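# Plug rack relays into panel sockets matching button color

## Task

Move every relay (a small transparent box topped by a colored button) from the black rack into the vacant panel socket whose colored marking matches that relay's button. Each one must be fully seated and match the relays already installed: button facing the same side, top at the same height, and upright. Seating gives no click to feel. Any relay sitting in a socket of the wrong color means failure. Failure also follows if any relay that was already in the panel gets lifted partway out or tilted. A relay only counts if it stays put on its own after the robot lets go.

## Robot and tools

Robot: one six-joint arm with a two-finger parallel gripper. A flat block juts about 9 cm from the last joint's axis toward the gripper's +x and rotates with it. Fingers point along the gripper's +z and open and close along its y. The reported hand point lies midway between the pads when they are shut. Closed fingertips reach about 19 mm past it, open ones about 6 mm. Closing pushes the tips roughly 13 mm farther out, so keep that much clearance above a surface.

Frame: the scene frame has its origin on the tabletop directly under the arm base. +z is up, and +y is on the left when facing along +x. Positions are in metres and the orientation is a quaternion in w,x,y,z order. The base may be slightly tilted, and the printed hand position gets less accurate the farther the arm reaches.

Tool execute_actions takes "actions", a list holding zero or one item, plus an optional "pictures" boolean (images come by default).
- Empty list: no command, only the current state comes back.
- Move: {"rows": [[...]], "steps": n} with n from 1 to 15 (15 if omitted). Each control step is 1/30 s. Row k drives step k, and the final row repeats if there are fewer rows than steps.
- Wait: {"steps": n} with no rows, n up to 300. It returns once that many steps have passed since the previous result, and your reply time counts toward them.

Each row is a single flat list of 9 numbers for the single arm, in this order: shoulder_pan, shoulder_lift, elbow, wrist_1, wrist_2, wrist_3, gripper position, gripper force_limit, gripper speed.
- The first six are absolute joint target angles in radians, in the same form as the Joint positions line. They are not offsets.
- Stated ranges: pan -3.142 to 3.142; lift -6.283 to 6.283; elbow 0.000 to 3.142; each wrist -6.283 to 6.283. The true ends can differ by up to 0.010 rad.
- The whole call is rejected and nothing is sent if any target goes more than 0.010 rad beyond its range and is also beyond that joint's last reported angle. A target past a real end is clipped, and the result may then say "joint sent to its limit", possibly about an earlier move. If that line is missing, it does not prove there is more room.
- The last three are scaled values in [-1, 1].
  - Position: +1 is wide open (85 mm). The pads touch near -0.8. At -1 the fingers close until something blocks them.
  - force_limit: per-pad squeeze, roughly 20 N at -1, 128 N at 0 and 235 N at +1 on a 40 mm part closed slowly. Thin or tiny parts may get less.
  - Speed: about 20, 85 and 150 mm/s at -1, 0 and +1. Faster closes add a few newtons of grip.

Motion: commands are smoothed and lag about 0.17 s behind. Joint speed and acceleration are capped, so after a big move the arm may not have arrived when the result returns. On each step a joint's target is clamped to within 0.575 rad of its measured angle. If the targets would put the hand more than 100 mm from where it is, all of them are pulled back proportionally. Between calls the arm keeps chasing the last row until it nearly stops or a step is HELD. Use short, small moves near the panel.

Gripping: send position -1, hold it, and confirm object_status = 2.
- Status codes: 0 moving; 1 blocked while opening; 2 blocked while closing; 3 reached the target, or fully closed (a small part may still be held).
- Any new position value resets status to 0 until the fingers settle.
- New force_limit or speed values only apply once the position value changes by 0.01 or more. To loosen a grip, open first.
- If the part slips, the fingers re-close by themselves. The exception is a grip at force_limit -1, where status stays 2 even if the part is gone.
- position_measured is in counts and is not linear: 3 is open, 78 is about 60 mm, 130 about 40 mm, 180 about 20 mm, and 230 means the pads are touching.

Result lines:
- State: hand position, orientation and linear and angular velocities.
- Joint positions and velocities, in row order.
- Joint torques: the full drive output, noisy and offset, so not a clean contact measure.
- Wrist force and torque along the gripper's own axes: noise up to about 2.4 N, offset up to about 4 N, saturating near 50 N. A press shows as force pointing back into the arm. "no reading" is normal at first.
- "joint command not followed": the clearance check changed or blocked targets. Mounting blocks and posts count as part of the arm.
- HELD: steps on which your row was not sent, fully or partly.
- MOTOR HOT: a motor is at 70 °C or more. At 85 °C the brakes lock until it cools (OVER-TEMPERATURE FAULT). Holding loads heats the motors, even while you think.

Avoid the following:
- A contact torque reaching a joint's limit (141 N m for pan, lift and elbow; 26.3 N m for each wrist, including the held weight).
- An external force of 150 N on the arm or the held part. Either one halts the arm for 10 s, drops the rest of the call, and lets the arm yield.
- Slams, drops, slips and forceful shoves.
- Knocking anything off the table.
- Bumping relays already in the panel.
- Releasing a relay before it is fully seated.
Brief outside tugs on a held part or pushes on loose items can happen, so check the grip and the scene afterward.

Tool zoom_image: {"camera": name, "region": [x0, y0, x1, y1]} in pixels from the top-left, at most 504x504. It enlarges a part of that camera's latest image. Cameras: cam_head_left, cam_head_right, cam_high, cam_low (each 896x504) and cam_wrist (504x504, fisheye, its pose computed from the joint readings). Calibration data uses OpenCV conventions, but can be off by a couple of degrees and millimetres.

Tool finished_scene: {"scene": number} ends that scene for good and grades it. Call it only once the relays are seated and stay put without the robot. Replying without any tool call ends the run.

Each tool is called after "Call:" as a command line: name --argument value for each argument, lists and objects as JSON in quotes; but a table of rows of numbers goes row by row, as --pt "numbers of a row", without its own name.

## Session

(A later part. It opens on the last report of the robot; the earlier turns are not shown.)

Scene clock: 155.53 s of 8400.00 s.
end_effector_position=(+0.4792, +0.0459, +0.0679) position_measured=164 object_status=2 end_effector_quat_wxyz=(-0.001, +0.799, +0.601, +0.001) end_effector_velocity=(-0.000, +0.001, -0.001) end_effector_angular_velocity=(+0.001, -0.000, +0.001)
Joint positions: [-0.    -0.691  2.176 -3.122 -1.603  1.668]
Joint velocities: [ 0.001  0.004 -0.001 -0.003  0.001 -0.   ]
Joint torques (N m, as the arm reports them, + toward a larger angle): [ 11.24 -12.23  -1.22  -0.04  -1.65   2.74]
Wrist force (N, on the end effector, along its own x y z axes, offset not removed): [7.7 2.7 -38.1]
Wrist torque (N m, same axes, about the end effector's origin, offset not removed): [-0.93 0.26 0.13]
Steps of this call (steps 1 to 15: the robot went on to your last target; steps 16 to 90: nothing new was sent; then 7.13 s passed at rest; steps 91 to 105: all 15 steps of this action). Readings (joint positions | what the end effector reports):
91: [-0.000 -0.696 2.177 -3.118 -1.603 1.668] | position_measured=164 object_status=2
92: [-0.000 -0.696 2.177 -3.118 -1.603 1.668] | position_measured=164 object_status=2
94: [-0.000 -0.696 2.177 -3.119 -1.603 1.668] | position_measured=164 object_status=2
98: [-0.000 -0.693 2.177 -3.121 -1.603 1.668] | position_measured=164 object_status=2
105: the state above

Call:
execute_actions --actions '[{"rows":[[0,-0.689,2.1757,-3.1237,-1.603,1.668,-1,-0.4,-0.5],[0,-0.689,2.1757,-3.1237,-1.603,1.668,-1,-0.4,-0.5],[0,-0.6875,2.1752,-3.1247,-1.603,1.668,-1,-0.4,-0.5],[0,-0.6875,2.1752,-3.1247,-1.603,1.668,-1,-0.4,-0.5],[0,-0.6865,2.1749,-3.1254,-1.603,1.668,-1,-0.4,-0.5]]}]' --pictures false

Call:
execute_actions --actions '[{"rows":[[0,-0.688,2.1754,-3.1244,-1.603,1.668,0,-0.4,-0.5]]}]' --pictures false

Call:
execute_actions --actions '[{"rows":[[0,-0.71,2.1825,-3.1095,-1.603,1.668,0,-0.4,-0.5],[0,-0.74,2.192,-3.089,-1.603,1.668,0,-0.4,-0.5],[0,-0.77,2.201,-3.068,-1.603,1.668,0,-0.4,-0.5],[0,-0.81,2.212,-3.039,-1.603,1.668,0,-0.4,-0.5],[0,-0.85,2.222,-3.009,-1.603,1.668,0,-0.4,-0.5],[0,-0.89,2.231,-2.978,-1.603,1.668,0,-0.4,-0.5]]}]' --pictures false

Call:
execute_actions --actions '[{"rows":[[-0.55,-0.9,2.27,-3.013,-1.556,1.329,0,-0.4,-0.5]]}]' --pictures false

Call:
execute_actions --actions '[{"rows":[[-0.66,-0.9,2.272,-3.015,-1.556,1.329,0,-0.4,-0.5]]}]' --pictures false

Call:
execute_actions --actions '[{"rows":[[-0.66,-0.85,2.26,-3.053,-1.556,1.329,0,-0.4,-0.5],[-0.66,-0.8,2.247,-3.09,-1.556,1.329,0,-0.4,-0.5],[-0.661,-0.75,2.233,-3.126,-1.556,1.329,0,-0.4,-0.5]]}]' --pictures false

Call:
execute_actions --actions '[{"rows":[[-0.661,-0.72,2.224,-3.147,-1.556,1.329,0,-0.4,-0.5],[-0.661,-0.69,2.214,-3.167,-1.556,1.329,0,-0.4,-0.5],[-0.6615,-0.6575,2.2015,-3.187,-1.556,1.329,0,-0.4,-0.5]]}]'

Call:
zoom_image --camera "cam_wrist" --region '[190,230,350,380]'

Call:
zoom_image --camera "cam_low" --region '[410,220,490,290]'

Scene clock: 166.80 s of 8400.00 s.
end_effector_position=(+0.4791, +0.0461, +0.0664) position_measured=164 object_status=2 end_effector_quat_wxyz=(-0.001, +0.799, +0.601, +0.001) end_effector_velocity=(+0.000, +0.000, -0.001) end_effector_angular_velocity=(+0.001, +0.000, -0.000)
Joint positions: [ 0.    -0.687  2.175 -3.125 -1.603  1.668]
Joint velocities: [-0.     0.002 -0.001 -0.     0.001  0.   ]
Joint torques (N m, as the arm reports them, + toward a larger angle): [10.09  2.41 -4.61  1.38 -3.14  2.77]
Wrist force (N, on the end effector, along its own x y z axes, offset not removed): [7.3 -7.1 -50.0]
Wrist torque (N m, same axes, about the end effector's origin, offset not removed): [-1.01 -0.11 0.17]
Steps of this call (steps 1 to 15: the robot went on to your last target; steps 16 to 90: nothing new was sent; then 7.77 s passed at rest; steps 91 to 105: all 15 steps of this action). Readings (joint positions | what the end effector reports):
91: [0.000 -0.690 2.176 -3.123 -1.603 1.668] | position_measured=164 object_status=2
92: [0.000 -0.690 2.176 -3.123 -1.603 1.668] | position_measured=164 object_status=2
94: [0.000 -0.690 2.176 -3.123 -1.603 1.668] | position_measured=164 object_status=2
98: [0.000 -0.688 2.175 -3.125 -1.603 1.668] | position_measured=164 object_status=2
105: the state above

Scene clock: 167.30 s of 8400.00 s.
end_effector_position=(+0.4791, +0.0461, +0.0668) position_measured=129 object_status=0 end_effector_quat_wxyz=(-0.001, +0.799, +0.601, +0.000) end_effector_velocity=(+0.001, -0.001, +0.001) end_effector_angular_velocity=(-0.001, -0.002, -0.001)
Joint positions: [ 0.    -0.688  2.175 -3.124 -1.603  1.668]
Joint velocities: [-0.001 -0.002 -0.    -0.    -0.    -0.   ]
Joint torques (N m, as the arm reports them, + toward a larger angle): [  6.91 -50.15   3.94  -0.39   1.82   2.82]
Wrist force (N, on the end effector, along its own x y z axes, offset not removed): [-0.2 -3.1 0.4]
Wrist torque (N m, same axes, about the end effector's origin, offset not removed): [-0.77 -0.18 0.04]
Steps of this call (steps 1 to 15: all 15 steps of this action). Readings (joint positions | what the end effector reports):
1: [0.000 -0.687 2.175 -3.125 -1.603 1.668] | position_measured=164 object_status=0
2: [0.000 -0.687 2.175 -3.125 -1.603 1.668] | position_measured=164 object_status=0
4: [0.000 -0.687 2.175 -3.125 -1.603 1.668] | position_measured=158 object_status=0
8: [0.000 -0.687 2.175 -3.125 -1.603 1.668] | position_measured=141 object_status=0
15: the state above

Scene clock: 167.80 s of 8400.00 s.
end_effector_position=(+0.4793, +0.0438, +0.1325) position_measured=129 object_status=3 end_effector_quat_wxyz=(-0.001, +0.799, +0.601, +0.000) end_effector_velocity=(-0.001, -0.001, +0.033) end_effector_angular_velocity=(-0.002, -0.003, -0.000)
Joint positions: [ 0.    -0.879  2.228 -2.986 -1.603  1.668]
Joint velocities: [-0.    -0.097  0.023  0.07  -0.001 -0.   ]
Joint torques (N m, as the arm reports them, + toward a larger angle): [  3.82 -48.37   1.16  -0.18   1.53   2.79]
Wrist force (N, on the end effector, along its own x y z axes, offset not removed): [1.2 -2.1 -1.1]
Wrist torque (N m, same axes, about the end effector's origin, offset not removed): [-0.53 -0.24 0.17]
Steps of this call (steps 1 to 15: all 15 steps of this action). Readings (joint positions | what the end effector reports):
1: [0.000 -0.688 2.175 -3.124 -1.603 1.668] | position_measured=129 object_status=0
2: [0.000 -0.691 2.177 -3.122 -1.603 1.668] | position_measured=129 object_status=0
4: [0.000 -0.712 2.184 -3.107 -1.603 1.668] | position_measured=129 object_status=0
8: [0.000 -0.804 2.210 -3.040 -1.603 1.668] | position_measured=129 object_status=3
15: the state above

Scene clock: 168.30 s of 8400.00 s.
end_effector_position=(+0.4401, -0.1660, +0.1294) position_measured=129 object_status=3 end_effector_quat_wxyz=(-0.003, +0.849, +0.529, +0.004) end_effector_velocity=(-0.124, -0.295, -0.002) end_effector_angular_velocity=(-0.008, -0.007, -0.306)
Joint positions: [-0.47  -0.898  2.265 -3.009 -1.562  1.374]
Joint velocities: [-0.698 -0.019  0.042 -0.031  0.049 -0.39 ]
Joint torques (N m, as the arm reports them, + toward a larger angle): [  0.22 -48.52   4.69  -5.6    2.49  -4.23]
Wrist force (N, on the end effector, along its own x y z axes, offset not removed): [-5.4 -1.3 0.3]
Wrist torque (N m, same axes, about the end effector's origin, offset not removed): [-0.55 0.59 0.10]
Steps of this call (steps 1 to 15: all 15 steps of this action). Readings (joint positions | what the end effector reports):
1: [-0.000 -0.882 2.229 -2.984 -1.603 1.668] | position_measured=129 object_status=3
2: [-0.008 -0.883 2.232 -2.985 -1.600 1.661] | position_measured=129 object_status=3
4: [-0.068 -0.886 2.238 -2.989 -1.593 1.616] | position_measured=129 object_status=3
8: [-0.221 -0.891 2.248 -2.997 -1.581 1.523] | position_measured=129 object_status=3
15: the state above

Scene clock: 168.80 s of 8400.00 s.
end_effector_position=(+0.3998, -0.2435, +0.1286) position_measured=129 object_status=3 end_effector_quat_wxyz=(-0.001, +0.884, +0.468, +0.000) end_effector_velocity=(-0.008, -0.013, -0.000) end_effector_angular_velocity=(-0.003, +0.001, -0.026)
Joint positions: [-0.656 -0.9    2.272 -3.015 -1.556  1.33 ]
Joint velocities: [-0.031  0.     0.    -0.001 -0.    -0.005]
Joint torques (N m, as the arm reports them, + toward a larger angle): [-12.06 -48.16   1.33  -5.87   1.72  -3.15]
Wrist force (N, on the end effector, along its own x y z axes, offset not removed): [-0.9 -3.9 -1.1]
Wrist torque (N m, same axes, about the end effector's origin, offset not removed): [-0.85 0.08 0.10]
Steps of this call (steps 1 to 15: all 15 steps of this action). Readings (joint positions | what the end effector reports):
1: [-0.491 -0.898 2.266 -3.010 -1.560 1.363] | position_measured=129 object_status=3
2: [-0.513 -0.899 2.268 -3.011 -1.559 1.354] | position_measured=129 object_status=3
4: [-0.571 -0.899 2.270 -3.013 -1.558 1.343] | position_measured=129 object_status=3
8: [-0.632 -0.900 2.271 -3.014 -1.557 1.333] | position_measured=129 object_status=3
15: the state above

Scene clock: 169.30 s of 8400.00 s.
end_effector_position=(+0.3983, -0.2460, +0.0806) position_measured=129 object_status=3 end_effector_quat_wxyz=(-0.000, +0.885, +0.466, +0.000) end_effector_velocity=(-0.001, +0.001, -0.014) end_effector_angular_velocity=(+0.001, +0.002, +0.000)
Joint positions: [-0.661 -0.755  2.234 -3.123 -1.556  1.329]
Joint velocities: [ 0.     0.04  -0.01  -0.028 -0.001 -0.   ]
Joint torques (N m, as the arm reports them, + toward a larger angle): [-14.89 -30.46 -10.99  -5.65   1.66  -3.17]
Wrist force (N, on the end effector, along its own x y z axes, offset not removed): [0.0 -5.4 1.4]
Wrist torque (N m, same axes, about the end effector's origin, offset not removed): [-1.09 -0.20 0.12]
Steps of this call (steps 1 to 15: all 15 steps of this action). Readings (joint positions | what the end effector reports):
1: [-0.657 -0.900 2.272 -3.015 -1.556 1.329] | position_measured=129 object_status=3
2: [-0.658 -0.895 2.270 -3.020 -1.556 1.329] | position_measured=129 object_status=3
4: [-0.659 -0.859 2.260 -3.048 -1.556 1.329] | position_measured=129 object_status=3
8: [-0.660 -0.785 2.242 -3.101 -1.556 1.329] | position_measured=129 object_status=3
15: the state above

Scene clock: 169.80 s of 8400.00 s.
end_effector_position=(+0.3973, -0.2459, +0.0486) position_measured=129 object_status=3 end_effector_quat_wxyz=(-0.000, +0.885, +0.466, +0.000) end_effector_velocity=(-0.001, -0.000, -0.009) end_effector_angular_velocity=(+0.000, +0.003, -0.001)
Joint positions: [-0.661 -0.66   2.202 -3.185 -1.556  1.329]
Joint velocities: [-0.001  0.025 -0.009 -0.015 -0.002  0.   ]
Joint torques (N m, as the arm reports them, + toward a larger angle): [-13.31 -29.67  -8.92  -5.9    1.39  -3.15]
Wrist force (N, on the end effector, along its own x y z axes, offset not removed): [0.5 -3.5 -0.4]
Wrist torque (N m, same axes, about the end effector's origin, offset not removed): [-0.84 -0.14 0.04]
Steps of this call (steps 1 to 15: all 15 steps of this action). Readings (joint positions | what the end effector reports):
1: [-0.661 -0.753 2.234 -3.124 -1.556 1.329] | position_measured=129 object_status=3
2: [-0.661 -0.748 2.232 -3.128 -1.556 1.329] | position_measured=129 object_status=3
4: [-0.661 -0.724 2.224 -3.144 -1.556 1.329] | position_measured=129 object_status=3
8: [-0.661 -0.679 2.209 -3.173 -1.556 1.329] | position_measured=129 object_status=3
15: the state above
camera_calibration (this result's frames):
cam_wrist: T_world_to_cam=[[0.802814, -0.594872, -0.0402027, -0.455869], [-0.570551, -0.786066, 0.237847, 0.0521284], [-0.173091, -0.168009, -0.97047, 0.223796], [0, 0, 0, 1]] pos_world=[0.434457, -0.192608, 0.186461]

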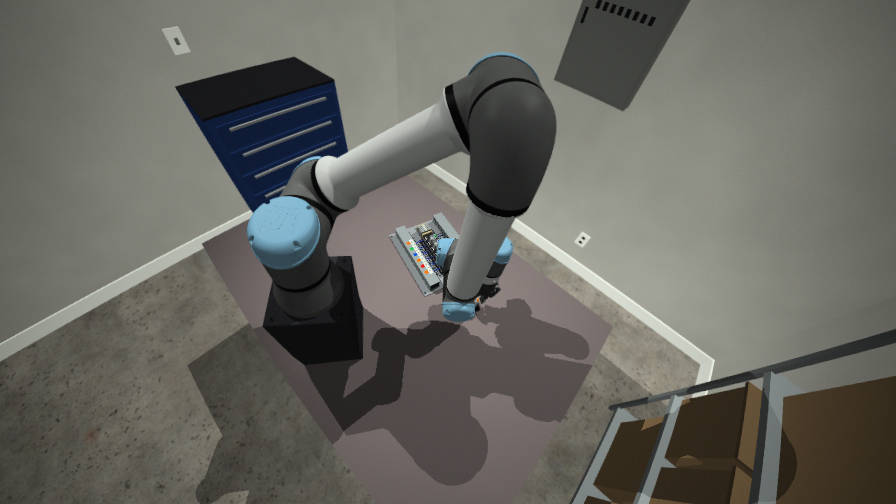

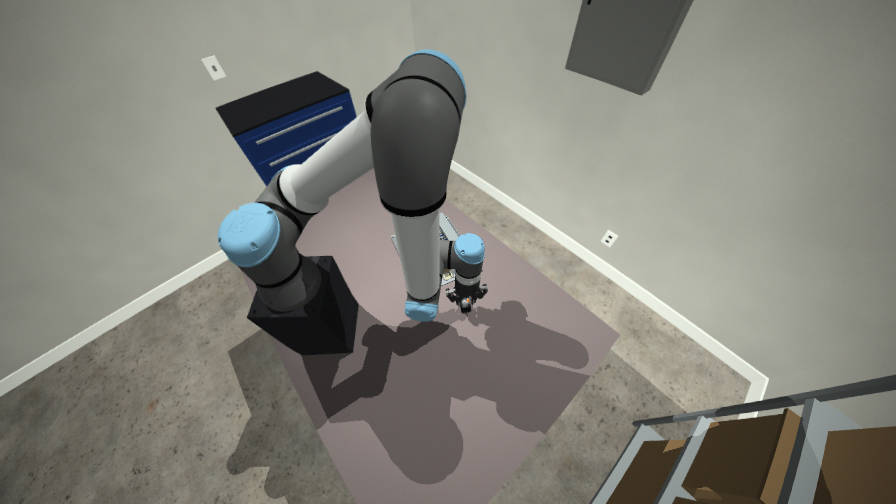

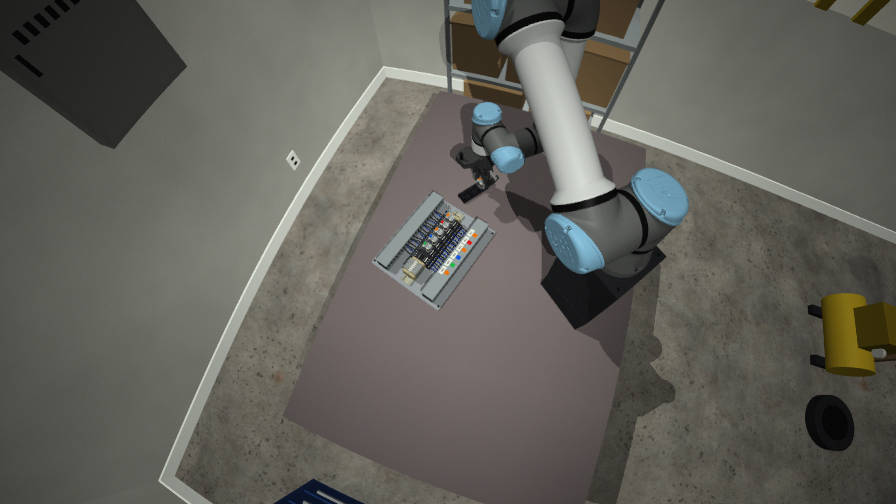

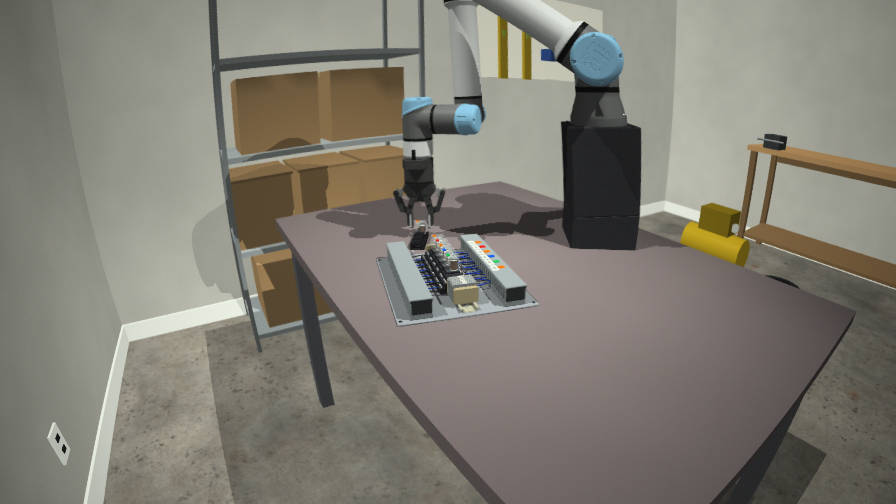

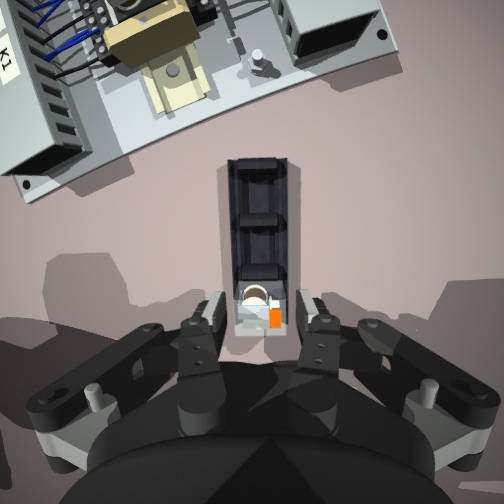

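Region (190, 230, 350, 380) of cam_wrist's 504x504 image, scaled by 3.150, with more detail than that image has; it fills the top 472 rows of this view, and the rest is white.

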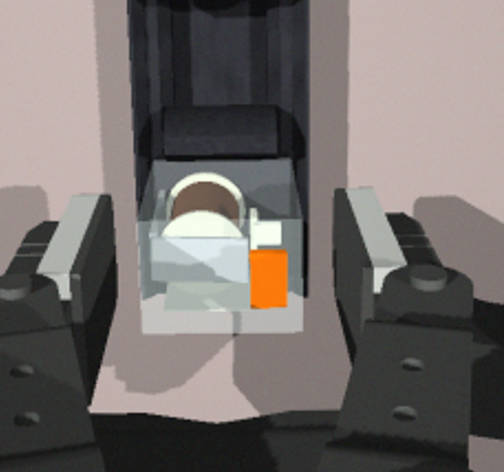

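Region (410, 220, 490, 290) of cam_low's 896x504 image, scaled by 6.300, with more detail than that image has; it fills the top 441 rows of this view, and the rest is white.

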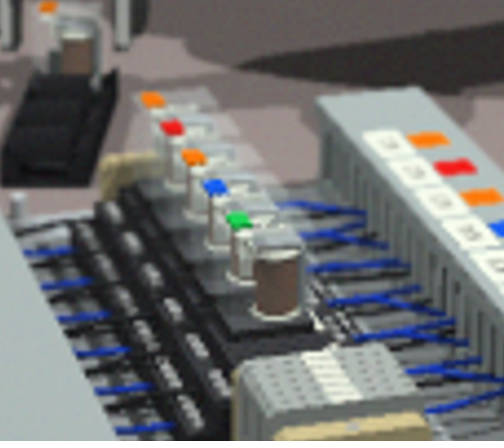

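Call:
execute_actions --actions '[{"rows":[[-0.6618,-0.6575,2.2025,-3.188,-1.556,1.329,-1,-0.4,-0.5]]}]' --pictures false

Call:
execute_actions --actions '[{"rows":[[-0.6618,-0.6575,2.2025,-3.188,-1.556,1.329,-1,-0.4,-0.5],[-0.6618,-0.6575,2.2025,-3.188,-1.556,1.329,-1,-0.4,-0.5],[-0.6618,-0.6575,2.2025,-3.188,-1.556,1.329,-1,-0.4,-0.5],[-0.6618,-0.67,2.207,-3.18,-1.556,1.329,-1,-0.4,-0.5],[-0.661,-0.69,2.214,-3.167,-1.556,1.329,-1,-0.4,-0.5],[-0.661,-0.72,2.224,-3.147,-1.556,1.329,-1,-0.4,-0.5],[-0.661,-0.75,2.233,-3.126,-1.556,1.329,-1,-0.4,-0.5],[-0.66,-0.8,2.247,-3.09,-1.556,1.329,-1,-0.4,-0.5],[-0.66,-0.85,2.26,-3.053,-1.556,1.329,-1,-0.4,-0.5],[-0.66,-0.92,2.275,-2.998,-1.556,1.329,-1,-0.4,-0.5]]}]' --pictures false

Call:
execute_actions --actions '[{"rows":[[-0.66,-0.92,2.275,-2.998,-1.556,1.329,-1,-0.4,-0.5],[-0.66,-0.92,2.275,-2.998,-1.556,1.329,-1,-0.4,-0.5],[-0.66,-0.92,2.275,-2.998,-1.556,1.329,-1,-0.4,-0.5],[-0.2,-0.9,2.23,-2.97,-1.59,1.6,-1,-0.4,-0.5]]}]' --pictures false

Call:
execute_actions --actions '[{"rows":[[0.065,-0.885,2.197,-2.949,-1.607,1.729,-1,-0.4,-0.5]]}]' --pictures false

Call:
execute_actions --actions '[{"rows":[[0.065,-0.885,2.197,-2.949,-1.607,1.729,-1,-0.4,-0.5],[0.065,-0.885,2.197,-2.949,-1.607,1.729,-1,-0.4,-0.5],[0.065,-0.885,2.197,-2.949,-1.607,1.729,-1,-0.4,-0.5],[0.064,-0.843,2.189,-2.983,-1.607,1.729,-1,-0.4,-0.5],[0.064,-0.803,2.18,-3.014,-1.607,1.729,-1,-0.4,-0.5],[0.063,-0.763,2.169,-3.043,-1.607,1.729,-1,-0.4,-0.5],[0.0625,-0.733,2.16,-3.064,-1.607,1.729,-1,-0.4,-0.5]]}]' --pictures false

Call:
execute_actions --actions '[{"rows":[[0.0617,-0.706,2.151,-3.082,-1.607,1.729,-1,-0.4,-0.5]]}]'

Call:
zoom_image --camera "cam_wrist" --region '[160,180,380,400]'

Scene clock: 181.93 s of 8400.00 s.
end_effector_position=(+0.3969, -0.2457, +0.0477) position_measured=164 object_status=0 end_effector_quat_wxyz=(-0.000, +0.885, +0.465, +0.000) end_effector_velocity=(-0.000, -0.000, -0.000) end_effector_angular_velocity=(+0.000, -0.000, -0.001)
Joint positions: [-0.662 -0.657  2.202 -3.188 -1.556  1.329]
Joint velocities: [-0.001  0.     0.    -0.     0.001 -0.   ]
Joint torques (N m, as the arm reports them, + toward a larger angle): [-13.69 -30.41   6.4   -4.7   -0.21  -3.25]
Wrist force (N, on the end effector, along its own x y z axes, offset not removed): [0.3 -4.0 -11.7]
Wrist torque (N m, same axes, about the end effector's origin, offset not removed): [-0.80 -0.18 0.14]
Steps of this call (steps 1 to 15: the robot went on to your last target; steps 16 to 90: nothing new was sent; then 8.63 s passed at rest; steps 91 to 105: all 15 steps of this action). Readings (joint positions | what the end effector reports):
91: [-0.662 -0.658 2.201 -3.187 -1.556 1.329] | position_measured=129 object_status=0
92: [-0.662 -0.658 2.202 -3.187 -1.556 1.329] | position_measured=129 object_status=0
94: [-0.662 -0.657 2.202 -3.188 -1.556 1.329] | position_measured=135 object_status=0
98: [-0.662 -0.657 2.202 -3.188 -1.556 1.329] | position_measured=152 object_status=0
105: the state above

Scene clock: 182.43 s of 8400.00 s.
end_effector_position=(+0.3989, -0.2454, +0.1184) position_measured=164 object_status=2 end_effector_quat_wxyz=(-0.002, +0.885, +0.466, -0.000) end_effector_velocity=(+0.005, -0.001, +0.150) end_effector_angular_velocity=(-0.018, -0.015, +0.003)
Joint positions: [-0.66  -0.869  2.263 -3.035 -1.556  1.329]
Joint velocities: [ 0.002 -0.448  0.104  0.321 -0.001  0.   ]
Joint torques (N m, as the arm reports them, + toward a larger angle): [ 13.69 -37.25   2.    -0.5   -0.5   -3.26]
Wrist force (N, on the end effector, along its own x y z axes, offset not removed): [-1.7 -3.1 -3.8]
Wrist torque (N m, same axes, about the end effector's origin, offset not removed): [-0.82 0.11 0.17]
Steps of this call (steps 1 to 15: all 15 steps of this action). Readings (joint positions | what the end effector reports):
1: [-0.662 -0.657 2.202 -3.188 -1.556 1.329] | position_measured=164 object_status=0
2: [-0.662 -0.657 2.202 -3.188 -1.556 1.329] | position_measured=164 object_status=2
4: [-0.662 -0.658 2.203 -3.188 -1.556 1.329] | position_measured=164 object_status=2
8: [-0.662 -0.688 2.214 -3.167 -1.556 1.329] | position_measured=164 object_status=2
15: the state above

Scene clock: 182.93 s of 8400.00 s.
end_effector_position=(+0.4700, -0.0957, +0.1342) position_measured=164 object_status=2 end_effector_quat_wxyz=(-0.001, +0.849, +0.529, -0.001) end_effector_velocity=(+0.100, +0.376, +0.014) end_effector_angular_velocity=(+0.005, -0.011, +0.389)
Joint positions: [-0.296 -0.901  2.237 -2.977 -1.584  1.548]
Joint velocities: [ 0.832  0.009 -0.062  0.057 -0.05   0.442]
Joint torques (N m, as the arm reports them, + toward a larger angle): [  2.29 -27.29 -15.36  -0.47  -2.54   4.24]
Wrist force (N, on the end effector, along its own x y z axes, offset not removed): [5.4 -4.0 -1.7]
Wrist torque (N m, same axes, about the end effector's origin, offset not removed): [-0.94 -0.73 0.12]
Steps of this call (steps 1 to 15: all 15 steps of this action). Readings (joint positions | what the end effector reports):
1: [-0.660 -0.882 2.266 -3.025 -1.556 1.329] | position_measured=164 object_status=2
2: [-0.660 -0.892 2.268 -3.018 -1.556 1.329] | position_measured=164 object_status=2
4: [-0.660 -0.904 2.271 -3.009 -1.556 1.329] | position_measured=164 object_status=2
8: [-0.552 -0.904 2.258 -2.996 -1.567 1.403] | position_measured=164 object_status=2
15: the state above

Scene clock: 183.43 s of 8400.00 s.
end_effector_position=(+0.4887, +0.0666, +0.1383) position_measured=164 object_status=2 end_effector_quat_wxyz=(+0.000, +0.800, +0.600, +0.001) end_effector_velocity=(-0.003, +0.053, +0.002) end_effector_angular_velocity=(+0.000, -0.005, +0.060)
Joint positions: [ 0.052 -0.886  2.198 -2.95  -1.606  1.723]
Joint velocities: [ 0.111  0.004 -0.011  0.007 -0.006  0.051]
Joint torques (N m, as the arm reports them, + toward a larger angle): [ 13.7  -29.66 -14.76  -0.54  -1.74   3.07]
Wrist force (N, on the end effector, along its own x y z axes, offset not removed): [2.3 -3.8 0.8]
Wrist torque (N m, same axes, about the end effector's origin, offset not removed): [-0.76 -0.48 0.14]
Steps of this call (steps 1 to 15: all 15 steps of this action). Readings (joint positions | what the end effector reports):
1: [-0.272 -0.901 2.235 -2.975 -1.586 1.561] | position_measured=164 object_status=2
2: [-0.246 -0.899 2.232 -2.972 -1.588 1.577] | position_measured=164 object_status=2
4: [-0.175 -0.896 2.223 -2.966 -1.593 1.615] | position_measured=164 object_status=2
8: [-0.033 -0.889 2.207 -2.956 -1.601 1.684] | position_measured=164 object_status=2
15: the state above

Scene clock: 183.93 s of 8400.00 s.
end_effector_position=(+0.4883, +0.0735, +0.0893) position_measured=164 object_status=2 end_effector_quat_wxyz=(+0.000, +0.799, +0.602, +0.001) end_effector_velocity=(-0.004, +0.002, -0.039) end_effector_angular_velocity=(-0.000, +0.003, -0.001)
Joint positions: [ 0.063 -0.745  2.163 -3.055 -1.607  1.729]
Joint velocities: [-0.     0.108 -0.026 -0.079 -0.001  0.001]
Joint torques (N m, as the arm reports them, + toward a larger angle): [ -3.84 -34.11 -12.95  -5.73  -1.58   2.75]
Wrist force (N, on the end effector, along its own x y z axes, offset not removed): [1.8 -3.5 0.5]
Wrist torque (N m, same axes, about the end effector's origin, offset not removed): [-0.79 -0.49 0.16]
Steps of this call (steps 1 to 15: all 15 steps of this action). Readings (joint positions | what the end effector reports):
1: [0.056 -0.885 2.198 -2.950 -1.606 1.725] | position_measured=164 object_status=2
2: [0.058 -0.885 2.198 -2.949 -1.607 1.726] | position_measured=164 object_status=2
4: [0.061 -0.885 2.197 -2.949 -1.607 1.727] | position_measured=164 object_status=2
8: [0.063 -0.827 2.183 -2.995 -1.607 1.728] | position_measured=164 object_status=2
15: the state above

Scene clock: 184.43 s of 8400.00 s.
end_effector_position=(+0.4879, +0.0735, +0.0755) position_measured=164 object_status=2 end_effector_quat_wxyz=(+0.000, +0.799, +0.601, +0.001) end_effector_velocity=(+0.000, +0.000, -0.002) end_effector_angular_velocity=(+0.000, -0.001, +0.000)
Joint positions: [ 0.062 -0.707  2.151 -3.082 -1.607  1.729]
Joint velocities: [ 0.     0.005 -0.002 -0.004  0.    -0.   ]
Joint torques (N m, as the arm reports them, + toward a larger angle): [-11.12 -32.27 -12.41  -5.8   -1.48   2.83]
Wrist force (N, on the end effector, along its own x y z axes, offset not removed): [-0.1 -3.7 0.3]
Wrist torque (N m, same axes, about the end effector's origin, offset not removed): [-0.82 0.00 0.14]
Steps of this call (steps 1 to 15: all 15 steps of this action). Readings (joint positions | what the end effector reports):
1: [0.063 -0.742 2.162 -3.057 -1.607 1.729] | position_measured=164 object_status=2
2: [0.063 -0.736 2.160 -3.062 -1.607 1.729] | position_measured=164 object_status=2
4: [0.062 -0.724 2.156 -3.070 -1.607 1.729] | position_measured=164 object_status=2
8: [0.062 -0.711 2.153 -3.078 -1.607 1.729] | position_measured=164 object_status=2
15: the state above
camera_calibration (this result's frames):
cam_wrist: T_world_to_cam=[[0.949729, -0.310776, -0.0378722, -0.430257], [-0.29361, -0.926129, 0.23681, 0.223797], [-0.108669, -0.213785, -0.970818, 0.291167], [0, 0, 0, 1]] pos_world=[0.505977, 0.135799, 0.213378]

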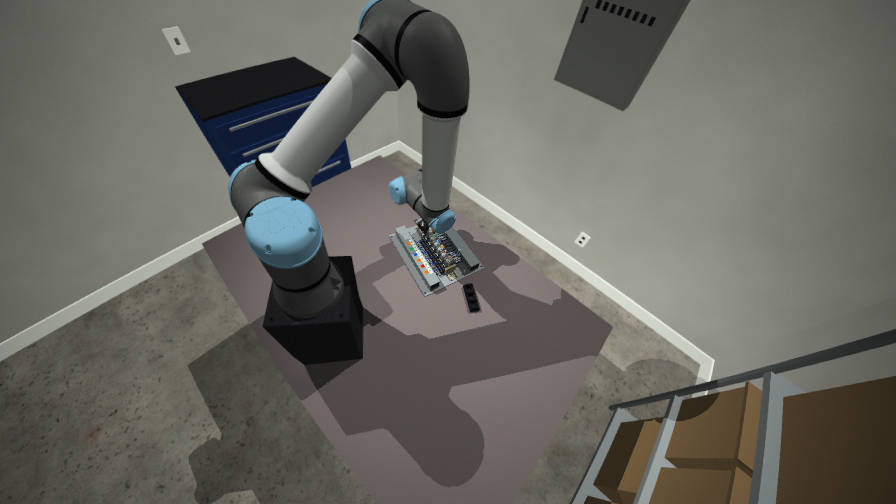

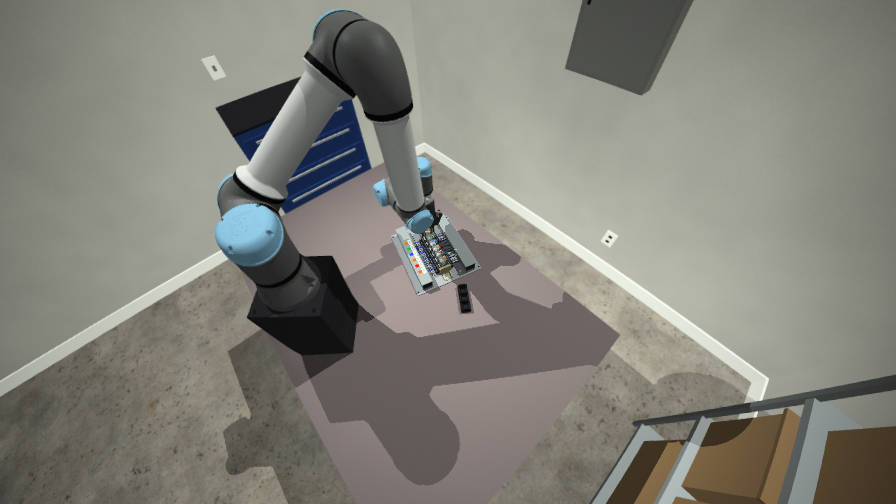

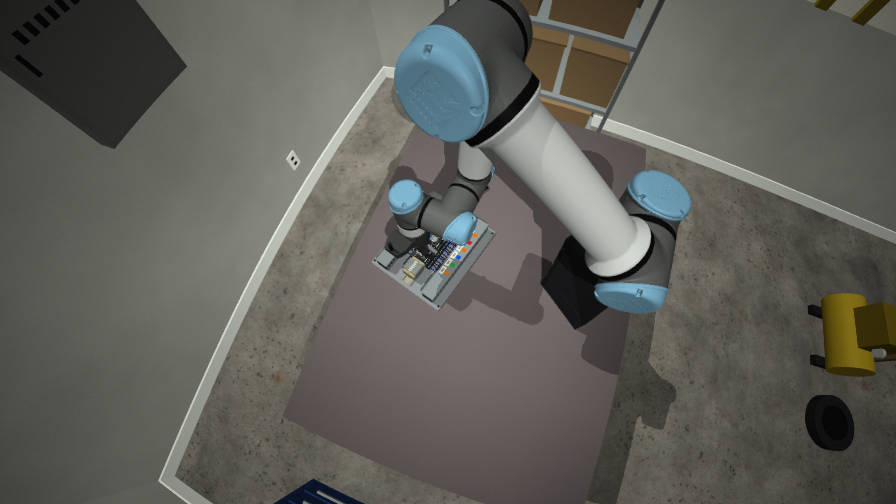

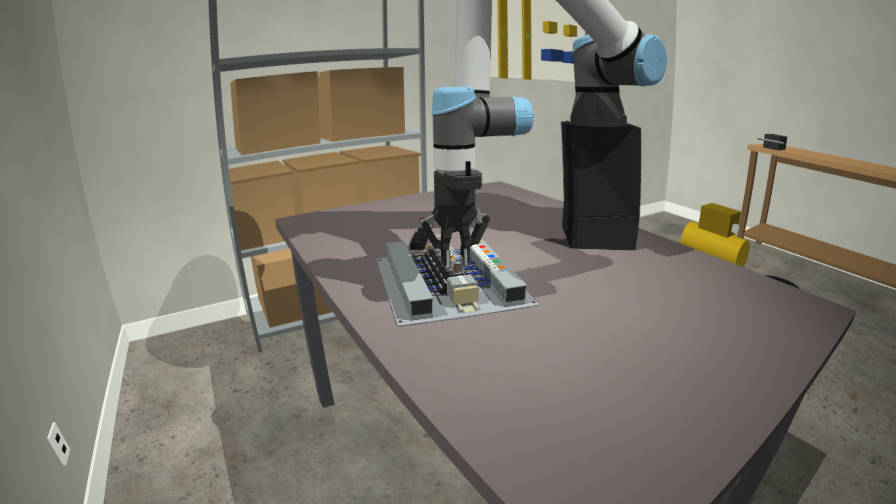

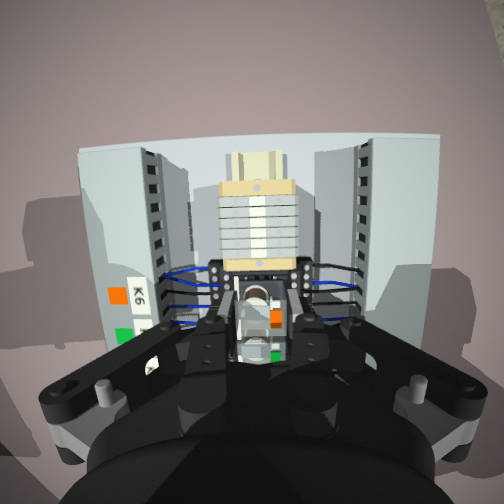

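Region (160, 180, 380, 400) of cam_wrist's 504x504 image, scaled by 2.291, with more detail than that image has.

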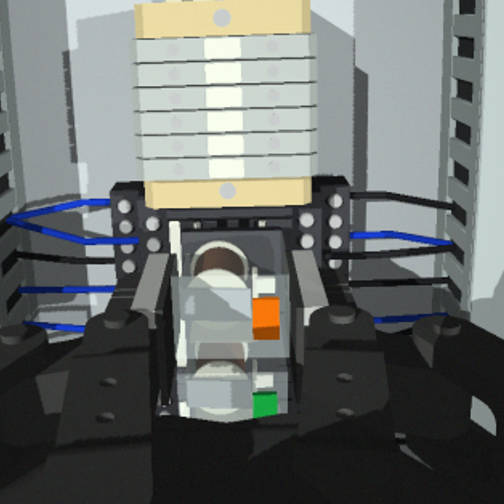

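Call:
execute_actions --actions '[{"rows":[[0.0624,-0.7062,2.1523,-3.0831,-1.607,1.729,-1,-0.4,-0.5],[0.0624,-0.7062,2.1523,-3.0831,-1.607,1.729,-1,-0.4,-0.5],[0.0624,-0.7062,2.1523,-3.0831,-1.607,1.729,-1,-0.4,-0.5],[0.0624,-0.7062,2.1523,-3.0831,-1.607,1.729,-1,-0.4,-0.5],[0.0624,-0.7062,2.1523,-3.0831,-1.607,1.729,-1,-0.4,-0.5],[0.0623,-0.7032,2.1513,-3.0851,-1.607,1.729,-1,-0.4,-0.5],[0.0623,-0.7032,2.1513,-3.0851,-1.607,1.729,-1,-0.4,-0.5],[0.0623,-0.7002,2.1503,-3.0871,-1.607,1.729,-1,-0.4,-0.5],[0.0623,-0.7002,2.1503,-3.0871,-1.607,1.729,-1,-0.4,-0.5],[0.0622,-0.6972,2.1493,-3.0891,-1.607,1.729,-1,-0.4,-0.5],[0.0622,-0.6972,2.1493,-3.0891,-1.607,1.729,-1,-0.4,-0.5],[0.0622,-0.6942,2.1483,-3.0911,-1.607,1.729,-1,-0.4,-0.5]]}]' --pictures false

Call:
execute_actions --actions '[{"rows":[[0.0621,-0.6927,2.1478,-3.0921,-1.607,1.729,-1,-0.4,-0.5],[0.0621,-0.6927,2.1478,-3.0921,-1.607,1.729,-1,-0.4,-0.5],[0.0621,-0.6912,2.1473,-3.0931,-1.607,1.729,-1,-0.4,-0.5],[0.0621,-0.6912,2.1473,-3.0931,-1.607,1.729,-1,-0.4,-0.5],[0.0621,-0.6897,2.1468,-3.0941,-1.607,1.729,-1,-0.4,-0.5],[0.0621,-0.6897,2.1468,-3.0941,-1.607,1.729,-1,-0.4,-0.5],[0.0621,-0.6882,2.1463,-3.0951,-1.607,1.729,-1,-0.4,-0.5]]}]' --pictures false

Scene clock: 191.30 s of 8400.00 s.
end_effector_position=(+0.4874, +0.0740, +0.0722) position_measured=164 object_status=2 end_effector_quat_wxyz=(+0.000, +0.799, +0.601, +0.001) end_effector_velocity=(+0.001, -0.000, -0.009) end_effector_angular_velocity=(-0.001, -0.002, -0.001)
Joint positions: [ 0.062 -0.697  2.149 -3.089 -1.607  1.729]
Joint velocities: [-0.001  0.026 -0.009 -0.019 -0.001 -0.   ]
Joint torques (N m, as the arm reports them, + toward a larger angle): [  7.31 -17.4  -10.21  -2.72  -2.6    2.77]
Wrist force (N, on the end effector, along its own x y z axes, offset not removed): [11.2 -8.8 -33.4]
Wrist torque (N m, same axes, about the end effector's origin, offset not removed): [-0.82 0.22 -0.02]
Steps of this call (steps 1 to 15: the robot went on to your last target; steps 16 to 90: nothing new was sent; then 3.37 s passed at rest; steps 91 to 105: all 15 steps of this action). Readings (joint positions | what the end effector reports):
91: [0.062 -0.706 2.151 -3.082 -1.607 1.729] | position_measured=164 object_status=2
92: [0.062 -0.706 2.151 -3.082 -1.607 1.729] | position_measured=164 object_status=2
94: [0.062 -0.706 2.151 -3.083 -1.607 1.729] | position_measured=164 object_status=2
98: [0.062 -0.705 2.152 -3.084 -1.607 1.729] | position_measured=164 object_status=2
105: the state above

Scene clock: 191.80 s of 8400.00 s.
end_effector_position=(+0.4873, +0.0741, +0.0690) position_measured=164 object_status=2 end_effector_quat_wxyz=(+0.000, +0.799, +0.601, +0.001) end_effector_velocity=(-0.000, -0.000, -0.001) end_effector_angular_velocity=(-0.001, +0.000, -0.000)
Joint positions: [ 0.062 -0.689  2.146 -3.095 -1.607  1.729]
Joint velocities: [-0.     0.003 -0.001 -0.003 -0.001  0.   ]
Joint torques (N m, as the arm reports them, + toward a larger angle): [-17.05 -16.27  -7.1   -2.02  -5.48   2.75]
Wrist force (N, on the end effector, along its own x y z axes, offset not removed): [14.8 -5.1 -34.3]
Wrist torque (N m, same axes, about the end effector's origin, offset not removed): [-0.98 -0.14 -0.02]
Steps of this call (steps 1 to 15: all 15 steps of this action). Readings (joint positions | what the end effector reports):
1: [0.062 -0.697 2.149 -3.090 -1.607 1.729] | position_measured=164 object_status=2
2: [0.062 -0.696 2.149 -3.090 -1.607 1.729] | position_measured=164 object_status=2
4: [0.062 -0.694 2.148 -3.091 -1.607 1.729] | position_measured=164 object_status=2
8: [0.062 -0.691 2.147 -3.093 -1.607 1.729] | position_measured=164 object_status=2
15: the state above

Call:
execute_actions --actions '[{"rows":[[0.0626,-0.6867,2.1458,-3.0961,-1.607,1.729,-1,-0.4,-0.5],[0.0626,-0.6867,2.1458,-3.0961,-1.607,1.729,-1,-0.4,-0.5],[0.0626,-0.685,2.1453,-3.0973,-1.607,1.729,-1,-0.4,-0.5],[0.0626,-0.685,2.1453,-3.0973,-1.607,1.729,-1,-0.4,-0.5],[0.0626,-0.6835,2.1448,-3.0983,-1.607,1.729,-1,-0.4,-0.5],[0.0626,-0.6835,2.1448,-3.0983,-1.607,1.729,-1,-0.4,-0.5],[0.0626,-0.682,2.1443,-3.0993,-1.607,1.729,-1,-0.4,-0.5]]}]' --pictures false

Call:
execute_actions --actions '[{"rows":[[0.0626,-0.6808,2.1439,-3.1001,-1.607,1.729,-1,-0.4,-0.5]],"steps":12}]' --pictures false

Call:
execute_actions --actions '[{"rows":[[0.0626,-0.683,2.1446,-3.0986,-1.607,1.729,0,-0.4,-0.5]]}]' --pictures false

Call:
execute_actions --actions '[{"rows":[[0.0626,-0.706,2.152,-3.083,-1.607,1.729,0,-0.4,-0.5],[0.063,-0.733,2.161,-3.065,-1.607,1.729,0,-0.4,-0.5],[0.063,-0.763,2.17,-3.044,-1.607,1.729,0,-0.4,-0.5],[0.064,-0.803,2.18,-3.014,-1.607,1.729,0,-0.4,-0.5],[0.064,-0.843,2.189,-2.983,-1.607,1.729,0,-0.4,-0.5],[0.065,-0.885,2.197,-2.949,-1.607,1.729,0,-0.4,-0.5]]}]'

Call:
zoom_image --camera "cam_low" --region '[410,220,490,290]'

Scene clock: 198.90 s of 8400.00 s.
end_effector_position=(+0.4872, +0.0743, +0.0669) position_measured=164 object_status=2 end_effector_quat_wxyz=(+0.000, +0.799, +0.601, +0.001) end_effector_velocity=(-0.002, +0.001, -0.003) end_effector_angular_velocity=(-0.000, +0.005, +0.001)
Joint positions: [ 0.063 -0.683  2.144 -3.099 -1.607  1.729]
Joint velocities: [ 0.001  0.008 -0.001 -0.002 -0.001  0.   ]
Joint torques (N m, as the arm reports them, + toward a larger angle): [  7.7   14.46 -11.86   1.63  -2.17   2.73]
Wrist force (N, on the end effector, along its own x y z axes, offset not removed): [2.5 -22.9 -50.0]
Wrist torque (N m, same axes, about the end effector's origin, offset not removed): [-0.51 0.09 0.19]
Steps of this call (steps 1 to 15: the robot went on to your last target; steps 16 to 90: nothing new was sent; then 3.60 s passed at rest; steps 91 to 105: all 15 steps of this action). Readings (joint positions | what the end effector reports):
91: [0.062 -0.688 2.146 -3.095 -1.607 1.729] | position_measured=164 object_status=2
92: [0.062 -0.688 2.146 -3.095 -1.607 1.729] | position_measured=164 object_status=2
94: [0.062 -0.687 2.146 -3.096 -1.607 1.729] | position_measured=164 object_status=2
98: [0.062 -0.685 2.145 -3.098 -1.607 1.729] | position_measured=164 object_status=2
105: the state above

Scene clock: 199.30 s of 8400.00 s.
end_effector_position=(+0.4871, +0.0744, +0.0663) position_measured=164 object_status=2 end_effector_quat_wxyz=(+0.000, +0.799, +0.602, +0.001) end_effector_velocity=(-0.000, -0.000, -0.001) end_effector_angular_velocity=(+0.001, +0.001, -0.001)
Joint positions: [ 0.063 -0.681  2.144 -3.1   -1.607  1.729]
Joint velocities: [-0.001  0.001  0.     0.     0.001  0.   ]
Joint torques (N m, as the arm reports them, + toward a larger angle): [ 8.35 18.92 -8.87  2.39  0.54  2.65]
Wrist force (N, on the end effector, along its own x y z axes, offset not removed): [0.7 -20.7 -50.0]
Wrist torque (N m, same axes, about the end effector's origin, offset not removed): [-0.27 -0.04 0.29]
Steps of this call (steps 1 to 12: all 12 steps of this action). Readings (joint positions | what the end effector reports):
1: [0.063 -0.682 2.144 -3.099 -1.607 1.729] | position_measured=164 object_status=2
2: [0.063 -0.682 2.144 -3.099 -1.607 1.729] | position_measured=164 object_status=2
4: [0.063 -0.682 2.144 -3.100 -1.607 1.729] | position_measured=164 object_status=2
8: [0.063 -0.681 2.144 -3.100 -1.607 1.729] | position_measured=164 object_status=2
12: the state above

Scene clock: 199.80 s of 8400.00 s.
end_effector_position=(+0.4871, +0.0744, +0.0669) position_measured=129 object_status=0 end_effector_quat_wxyz=(+0.000, +0.799, +0.602, +0.001) end_effector_velocity=(+0.001, +0.001, +0.001) end_effector_angular_velocity=(+0.001, -0.002, +0.001)
Joint positions: [ 0.063 -0.683  2.145 -3.099 -1.607  1.729]
Joint velocities: [ 0.001 -0.002  0.001 -0.     0.001 -0.   ]
Joint torques (N m, as the arm reports them, + toward a larger angle): [ 10.16 -51.1    2.97  -0.45   0.65   2.69]
Wrist force (N, on the end effector, along its own x y z axes, offset not removed): [0.7 -3.3 -0.2]
Wrist torque (N m, same axes, about the end effector's origin, offset not removed): [-0.81 -0.22 0.25]
Steps of this call (steps 1 to 15: all 15 steps of this action). Readings (joint positions | what the end effector reports):
1: [0.063 -0.681 2.144 -3.100 -1.607 1.729] | position_measured=164 object_status=0
2: [0.063 -0.681 2.144 -3.100 -1.607 1.729] | position_measured=164 object_status=0
4: [0.063 -0.681 2.144 -3.099 -1.607 1.729] | position_measured=158 object_status=0
8: [0.063 -0.682 2.144 -3.099 -1.607 1.729] | position_measured=141 object_status=0
15: the state above

Scene clock: 200.30 s of 8400.00 s.
end_effector_position=(+0.4884, +0.0728, +0.1345) position_measured=129 object_status=3 end_effector_quat_wxyz=(+0.000, +0.798, +0.602, +0.001) end_effector_velocity=(-0.000, +0.000, +0.034) end_effector_angular_velocity=(+0.001, -0.004, +0.002)
Joint positions: [ 0.065 -0.874  2.195 -2.957 -1.607  1.729]
Joint velocities: [ 0.002 -0.097  0.022  0.071  0.001  0.   ]
Joint torques (N m, as the arm reports them, + toward a larger angle): [ 16.36 -46.33   0.7   -0.56   0.79   2.71]
Wrist force (N, on the end effector, along its own x y z axes, offset not removed): [0.4 -1.9 -1.1]
Wrist torque (N m, same axes, about the end effector's origin, offset not removed): [-0.45 -0.19 0.08]
Steps of this call (steps 1 to 15: all 15 steps of this action). Readings (joint positions | what the end effector reports):
1: [0.063 -0.683 2.145 -3.098 -1.607 1.729] | position_measured=129 object_status=0
2: [0.063 -0.686 2.146 -3.096 -1.607 1.729] | position_measured=129 object_status=0
4: [0.063 -0.706 2.153 -3.082 -1.607 1.729] | position_measured=129 object_status=0
8: [0.064 -0.798 2.178 -3.014 -1.607 1.729] | position_measured=129 object_status=3
15: the state above
camera_calibration (this result's frames):
cam_wrist: T_world_to_cam=[[0.950684, -0.307803, -0.0381788, -0.42934], [-0.290661, -0.927094, 0.236671, 0.207883], [-0.108243, -0.213902, -0.970839, 0.348177], [0, 0, 0, 1]] pos_world=[0.506278, 0.135051, 0.272433]

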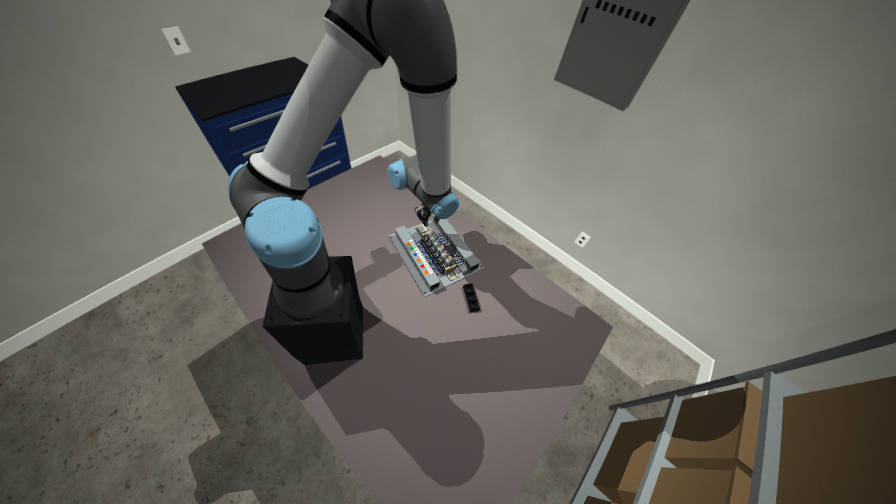

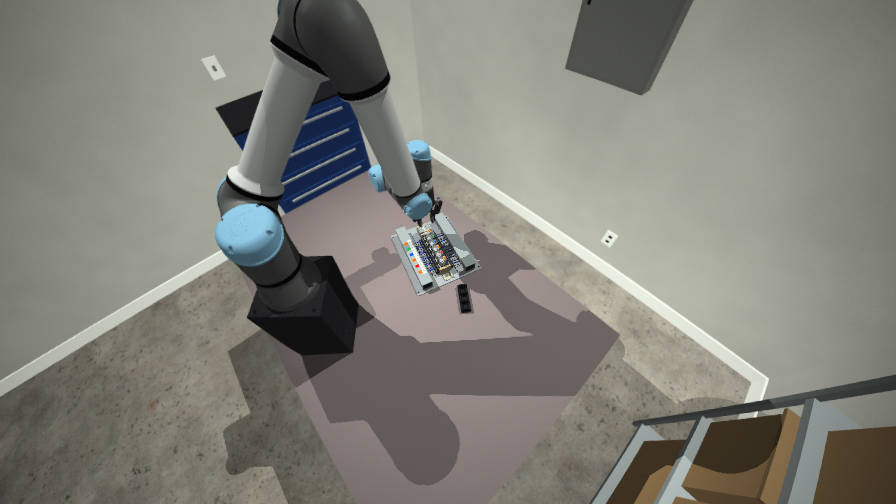

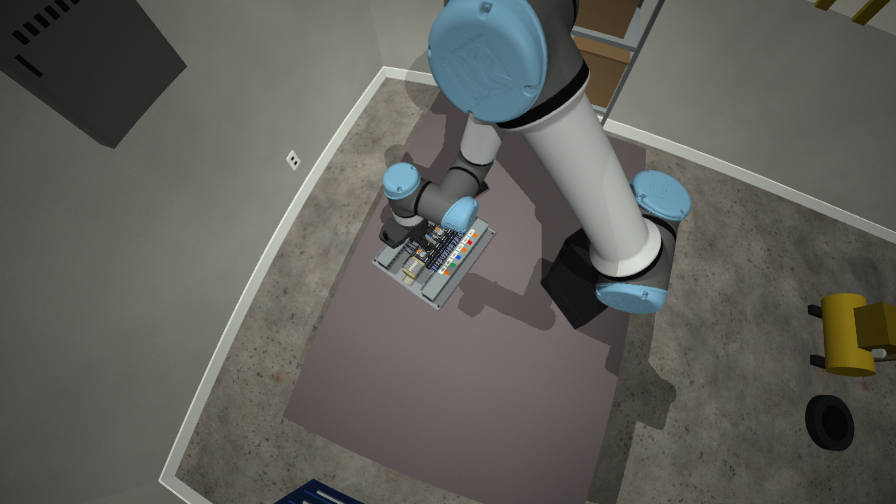

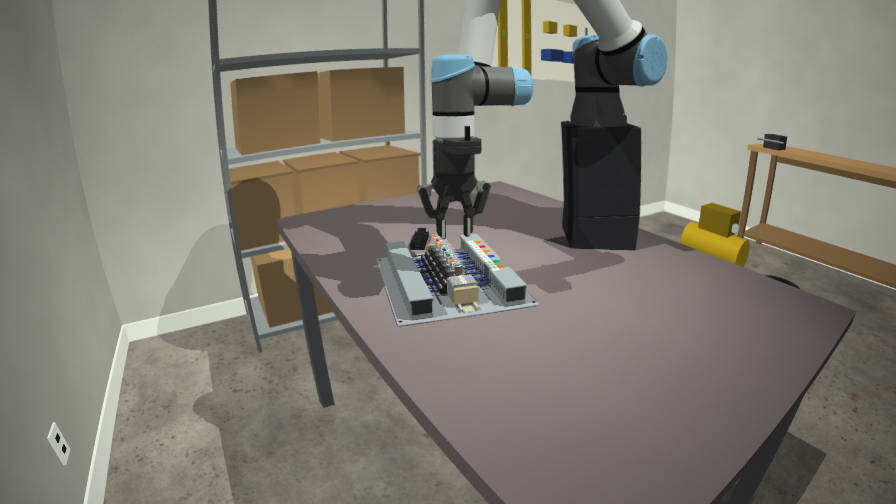

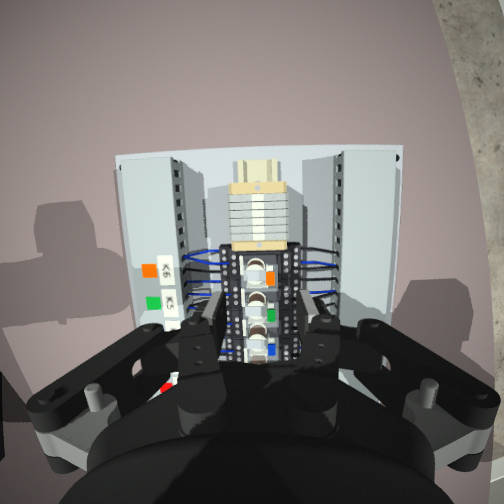

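Region (410, 220, 490, 290) of cam_low's 896x504 image, scaled by 6.300, with more detail than that image has; it fills the top 441 rows of this view, and the rest is white.

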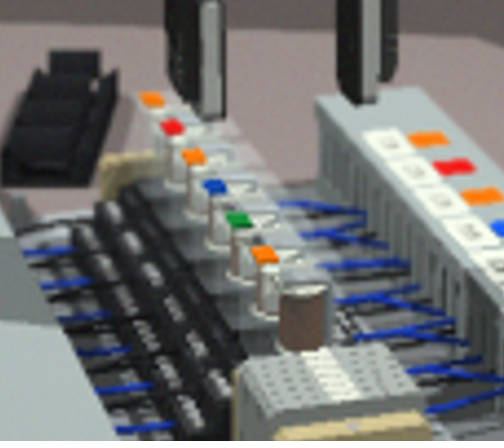

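Call:
finished_scene --scene 2

The scene is finished: the task was done.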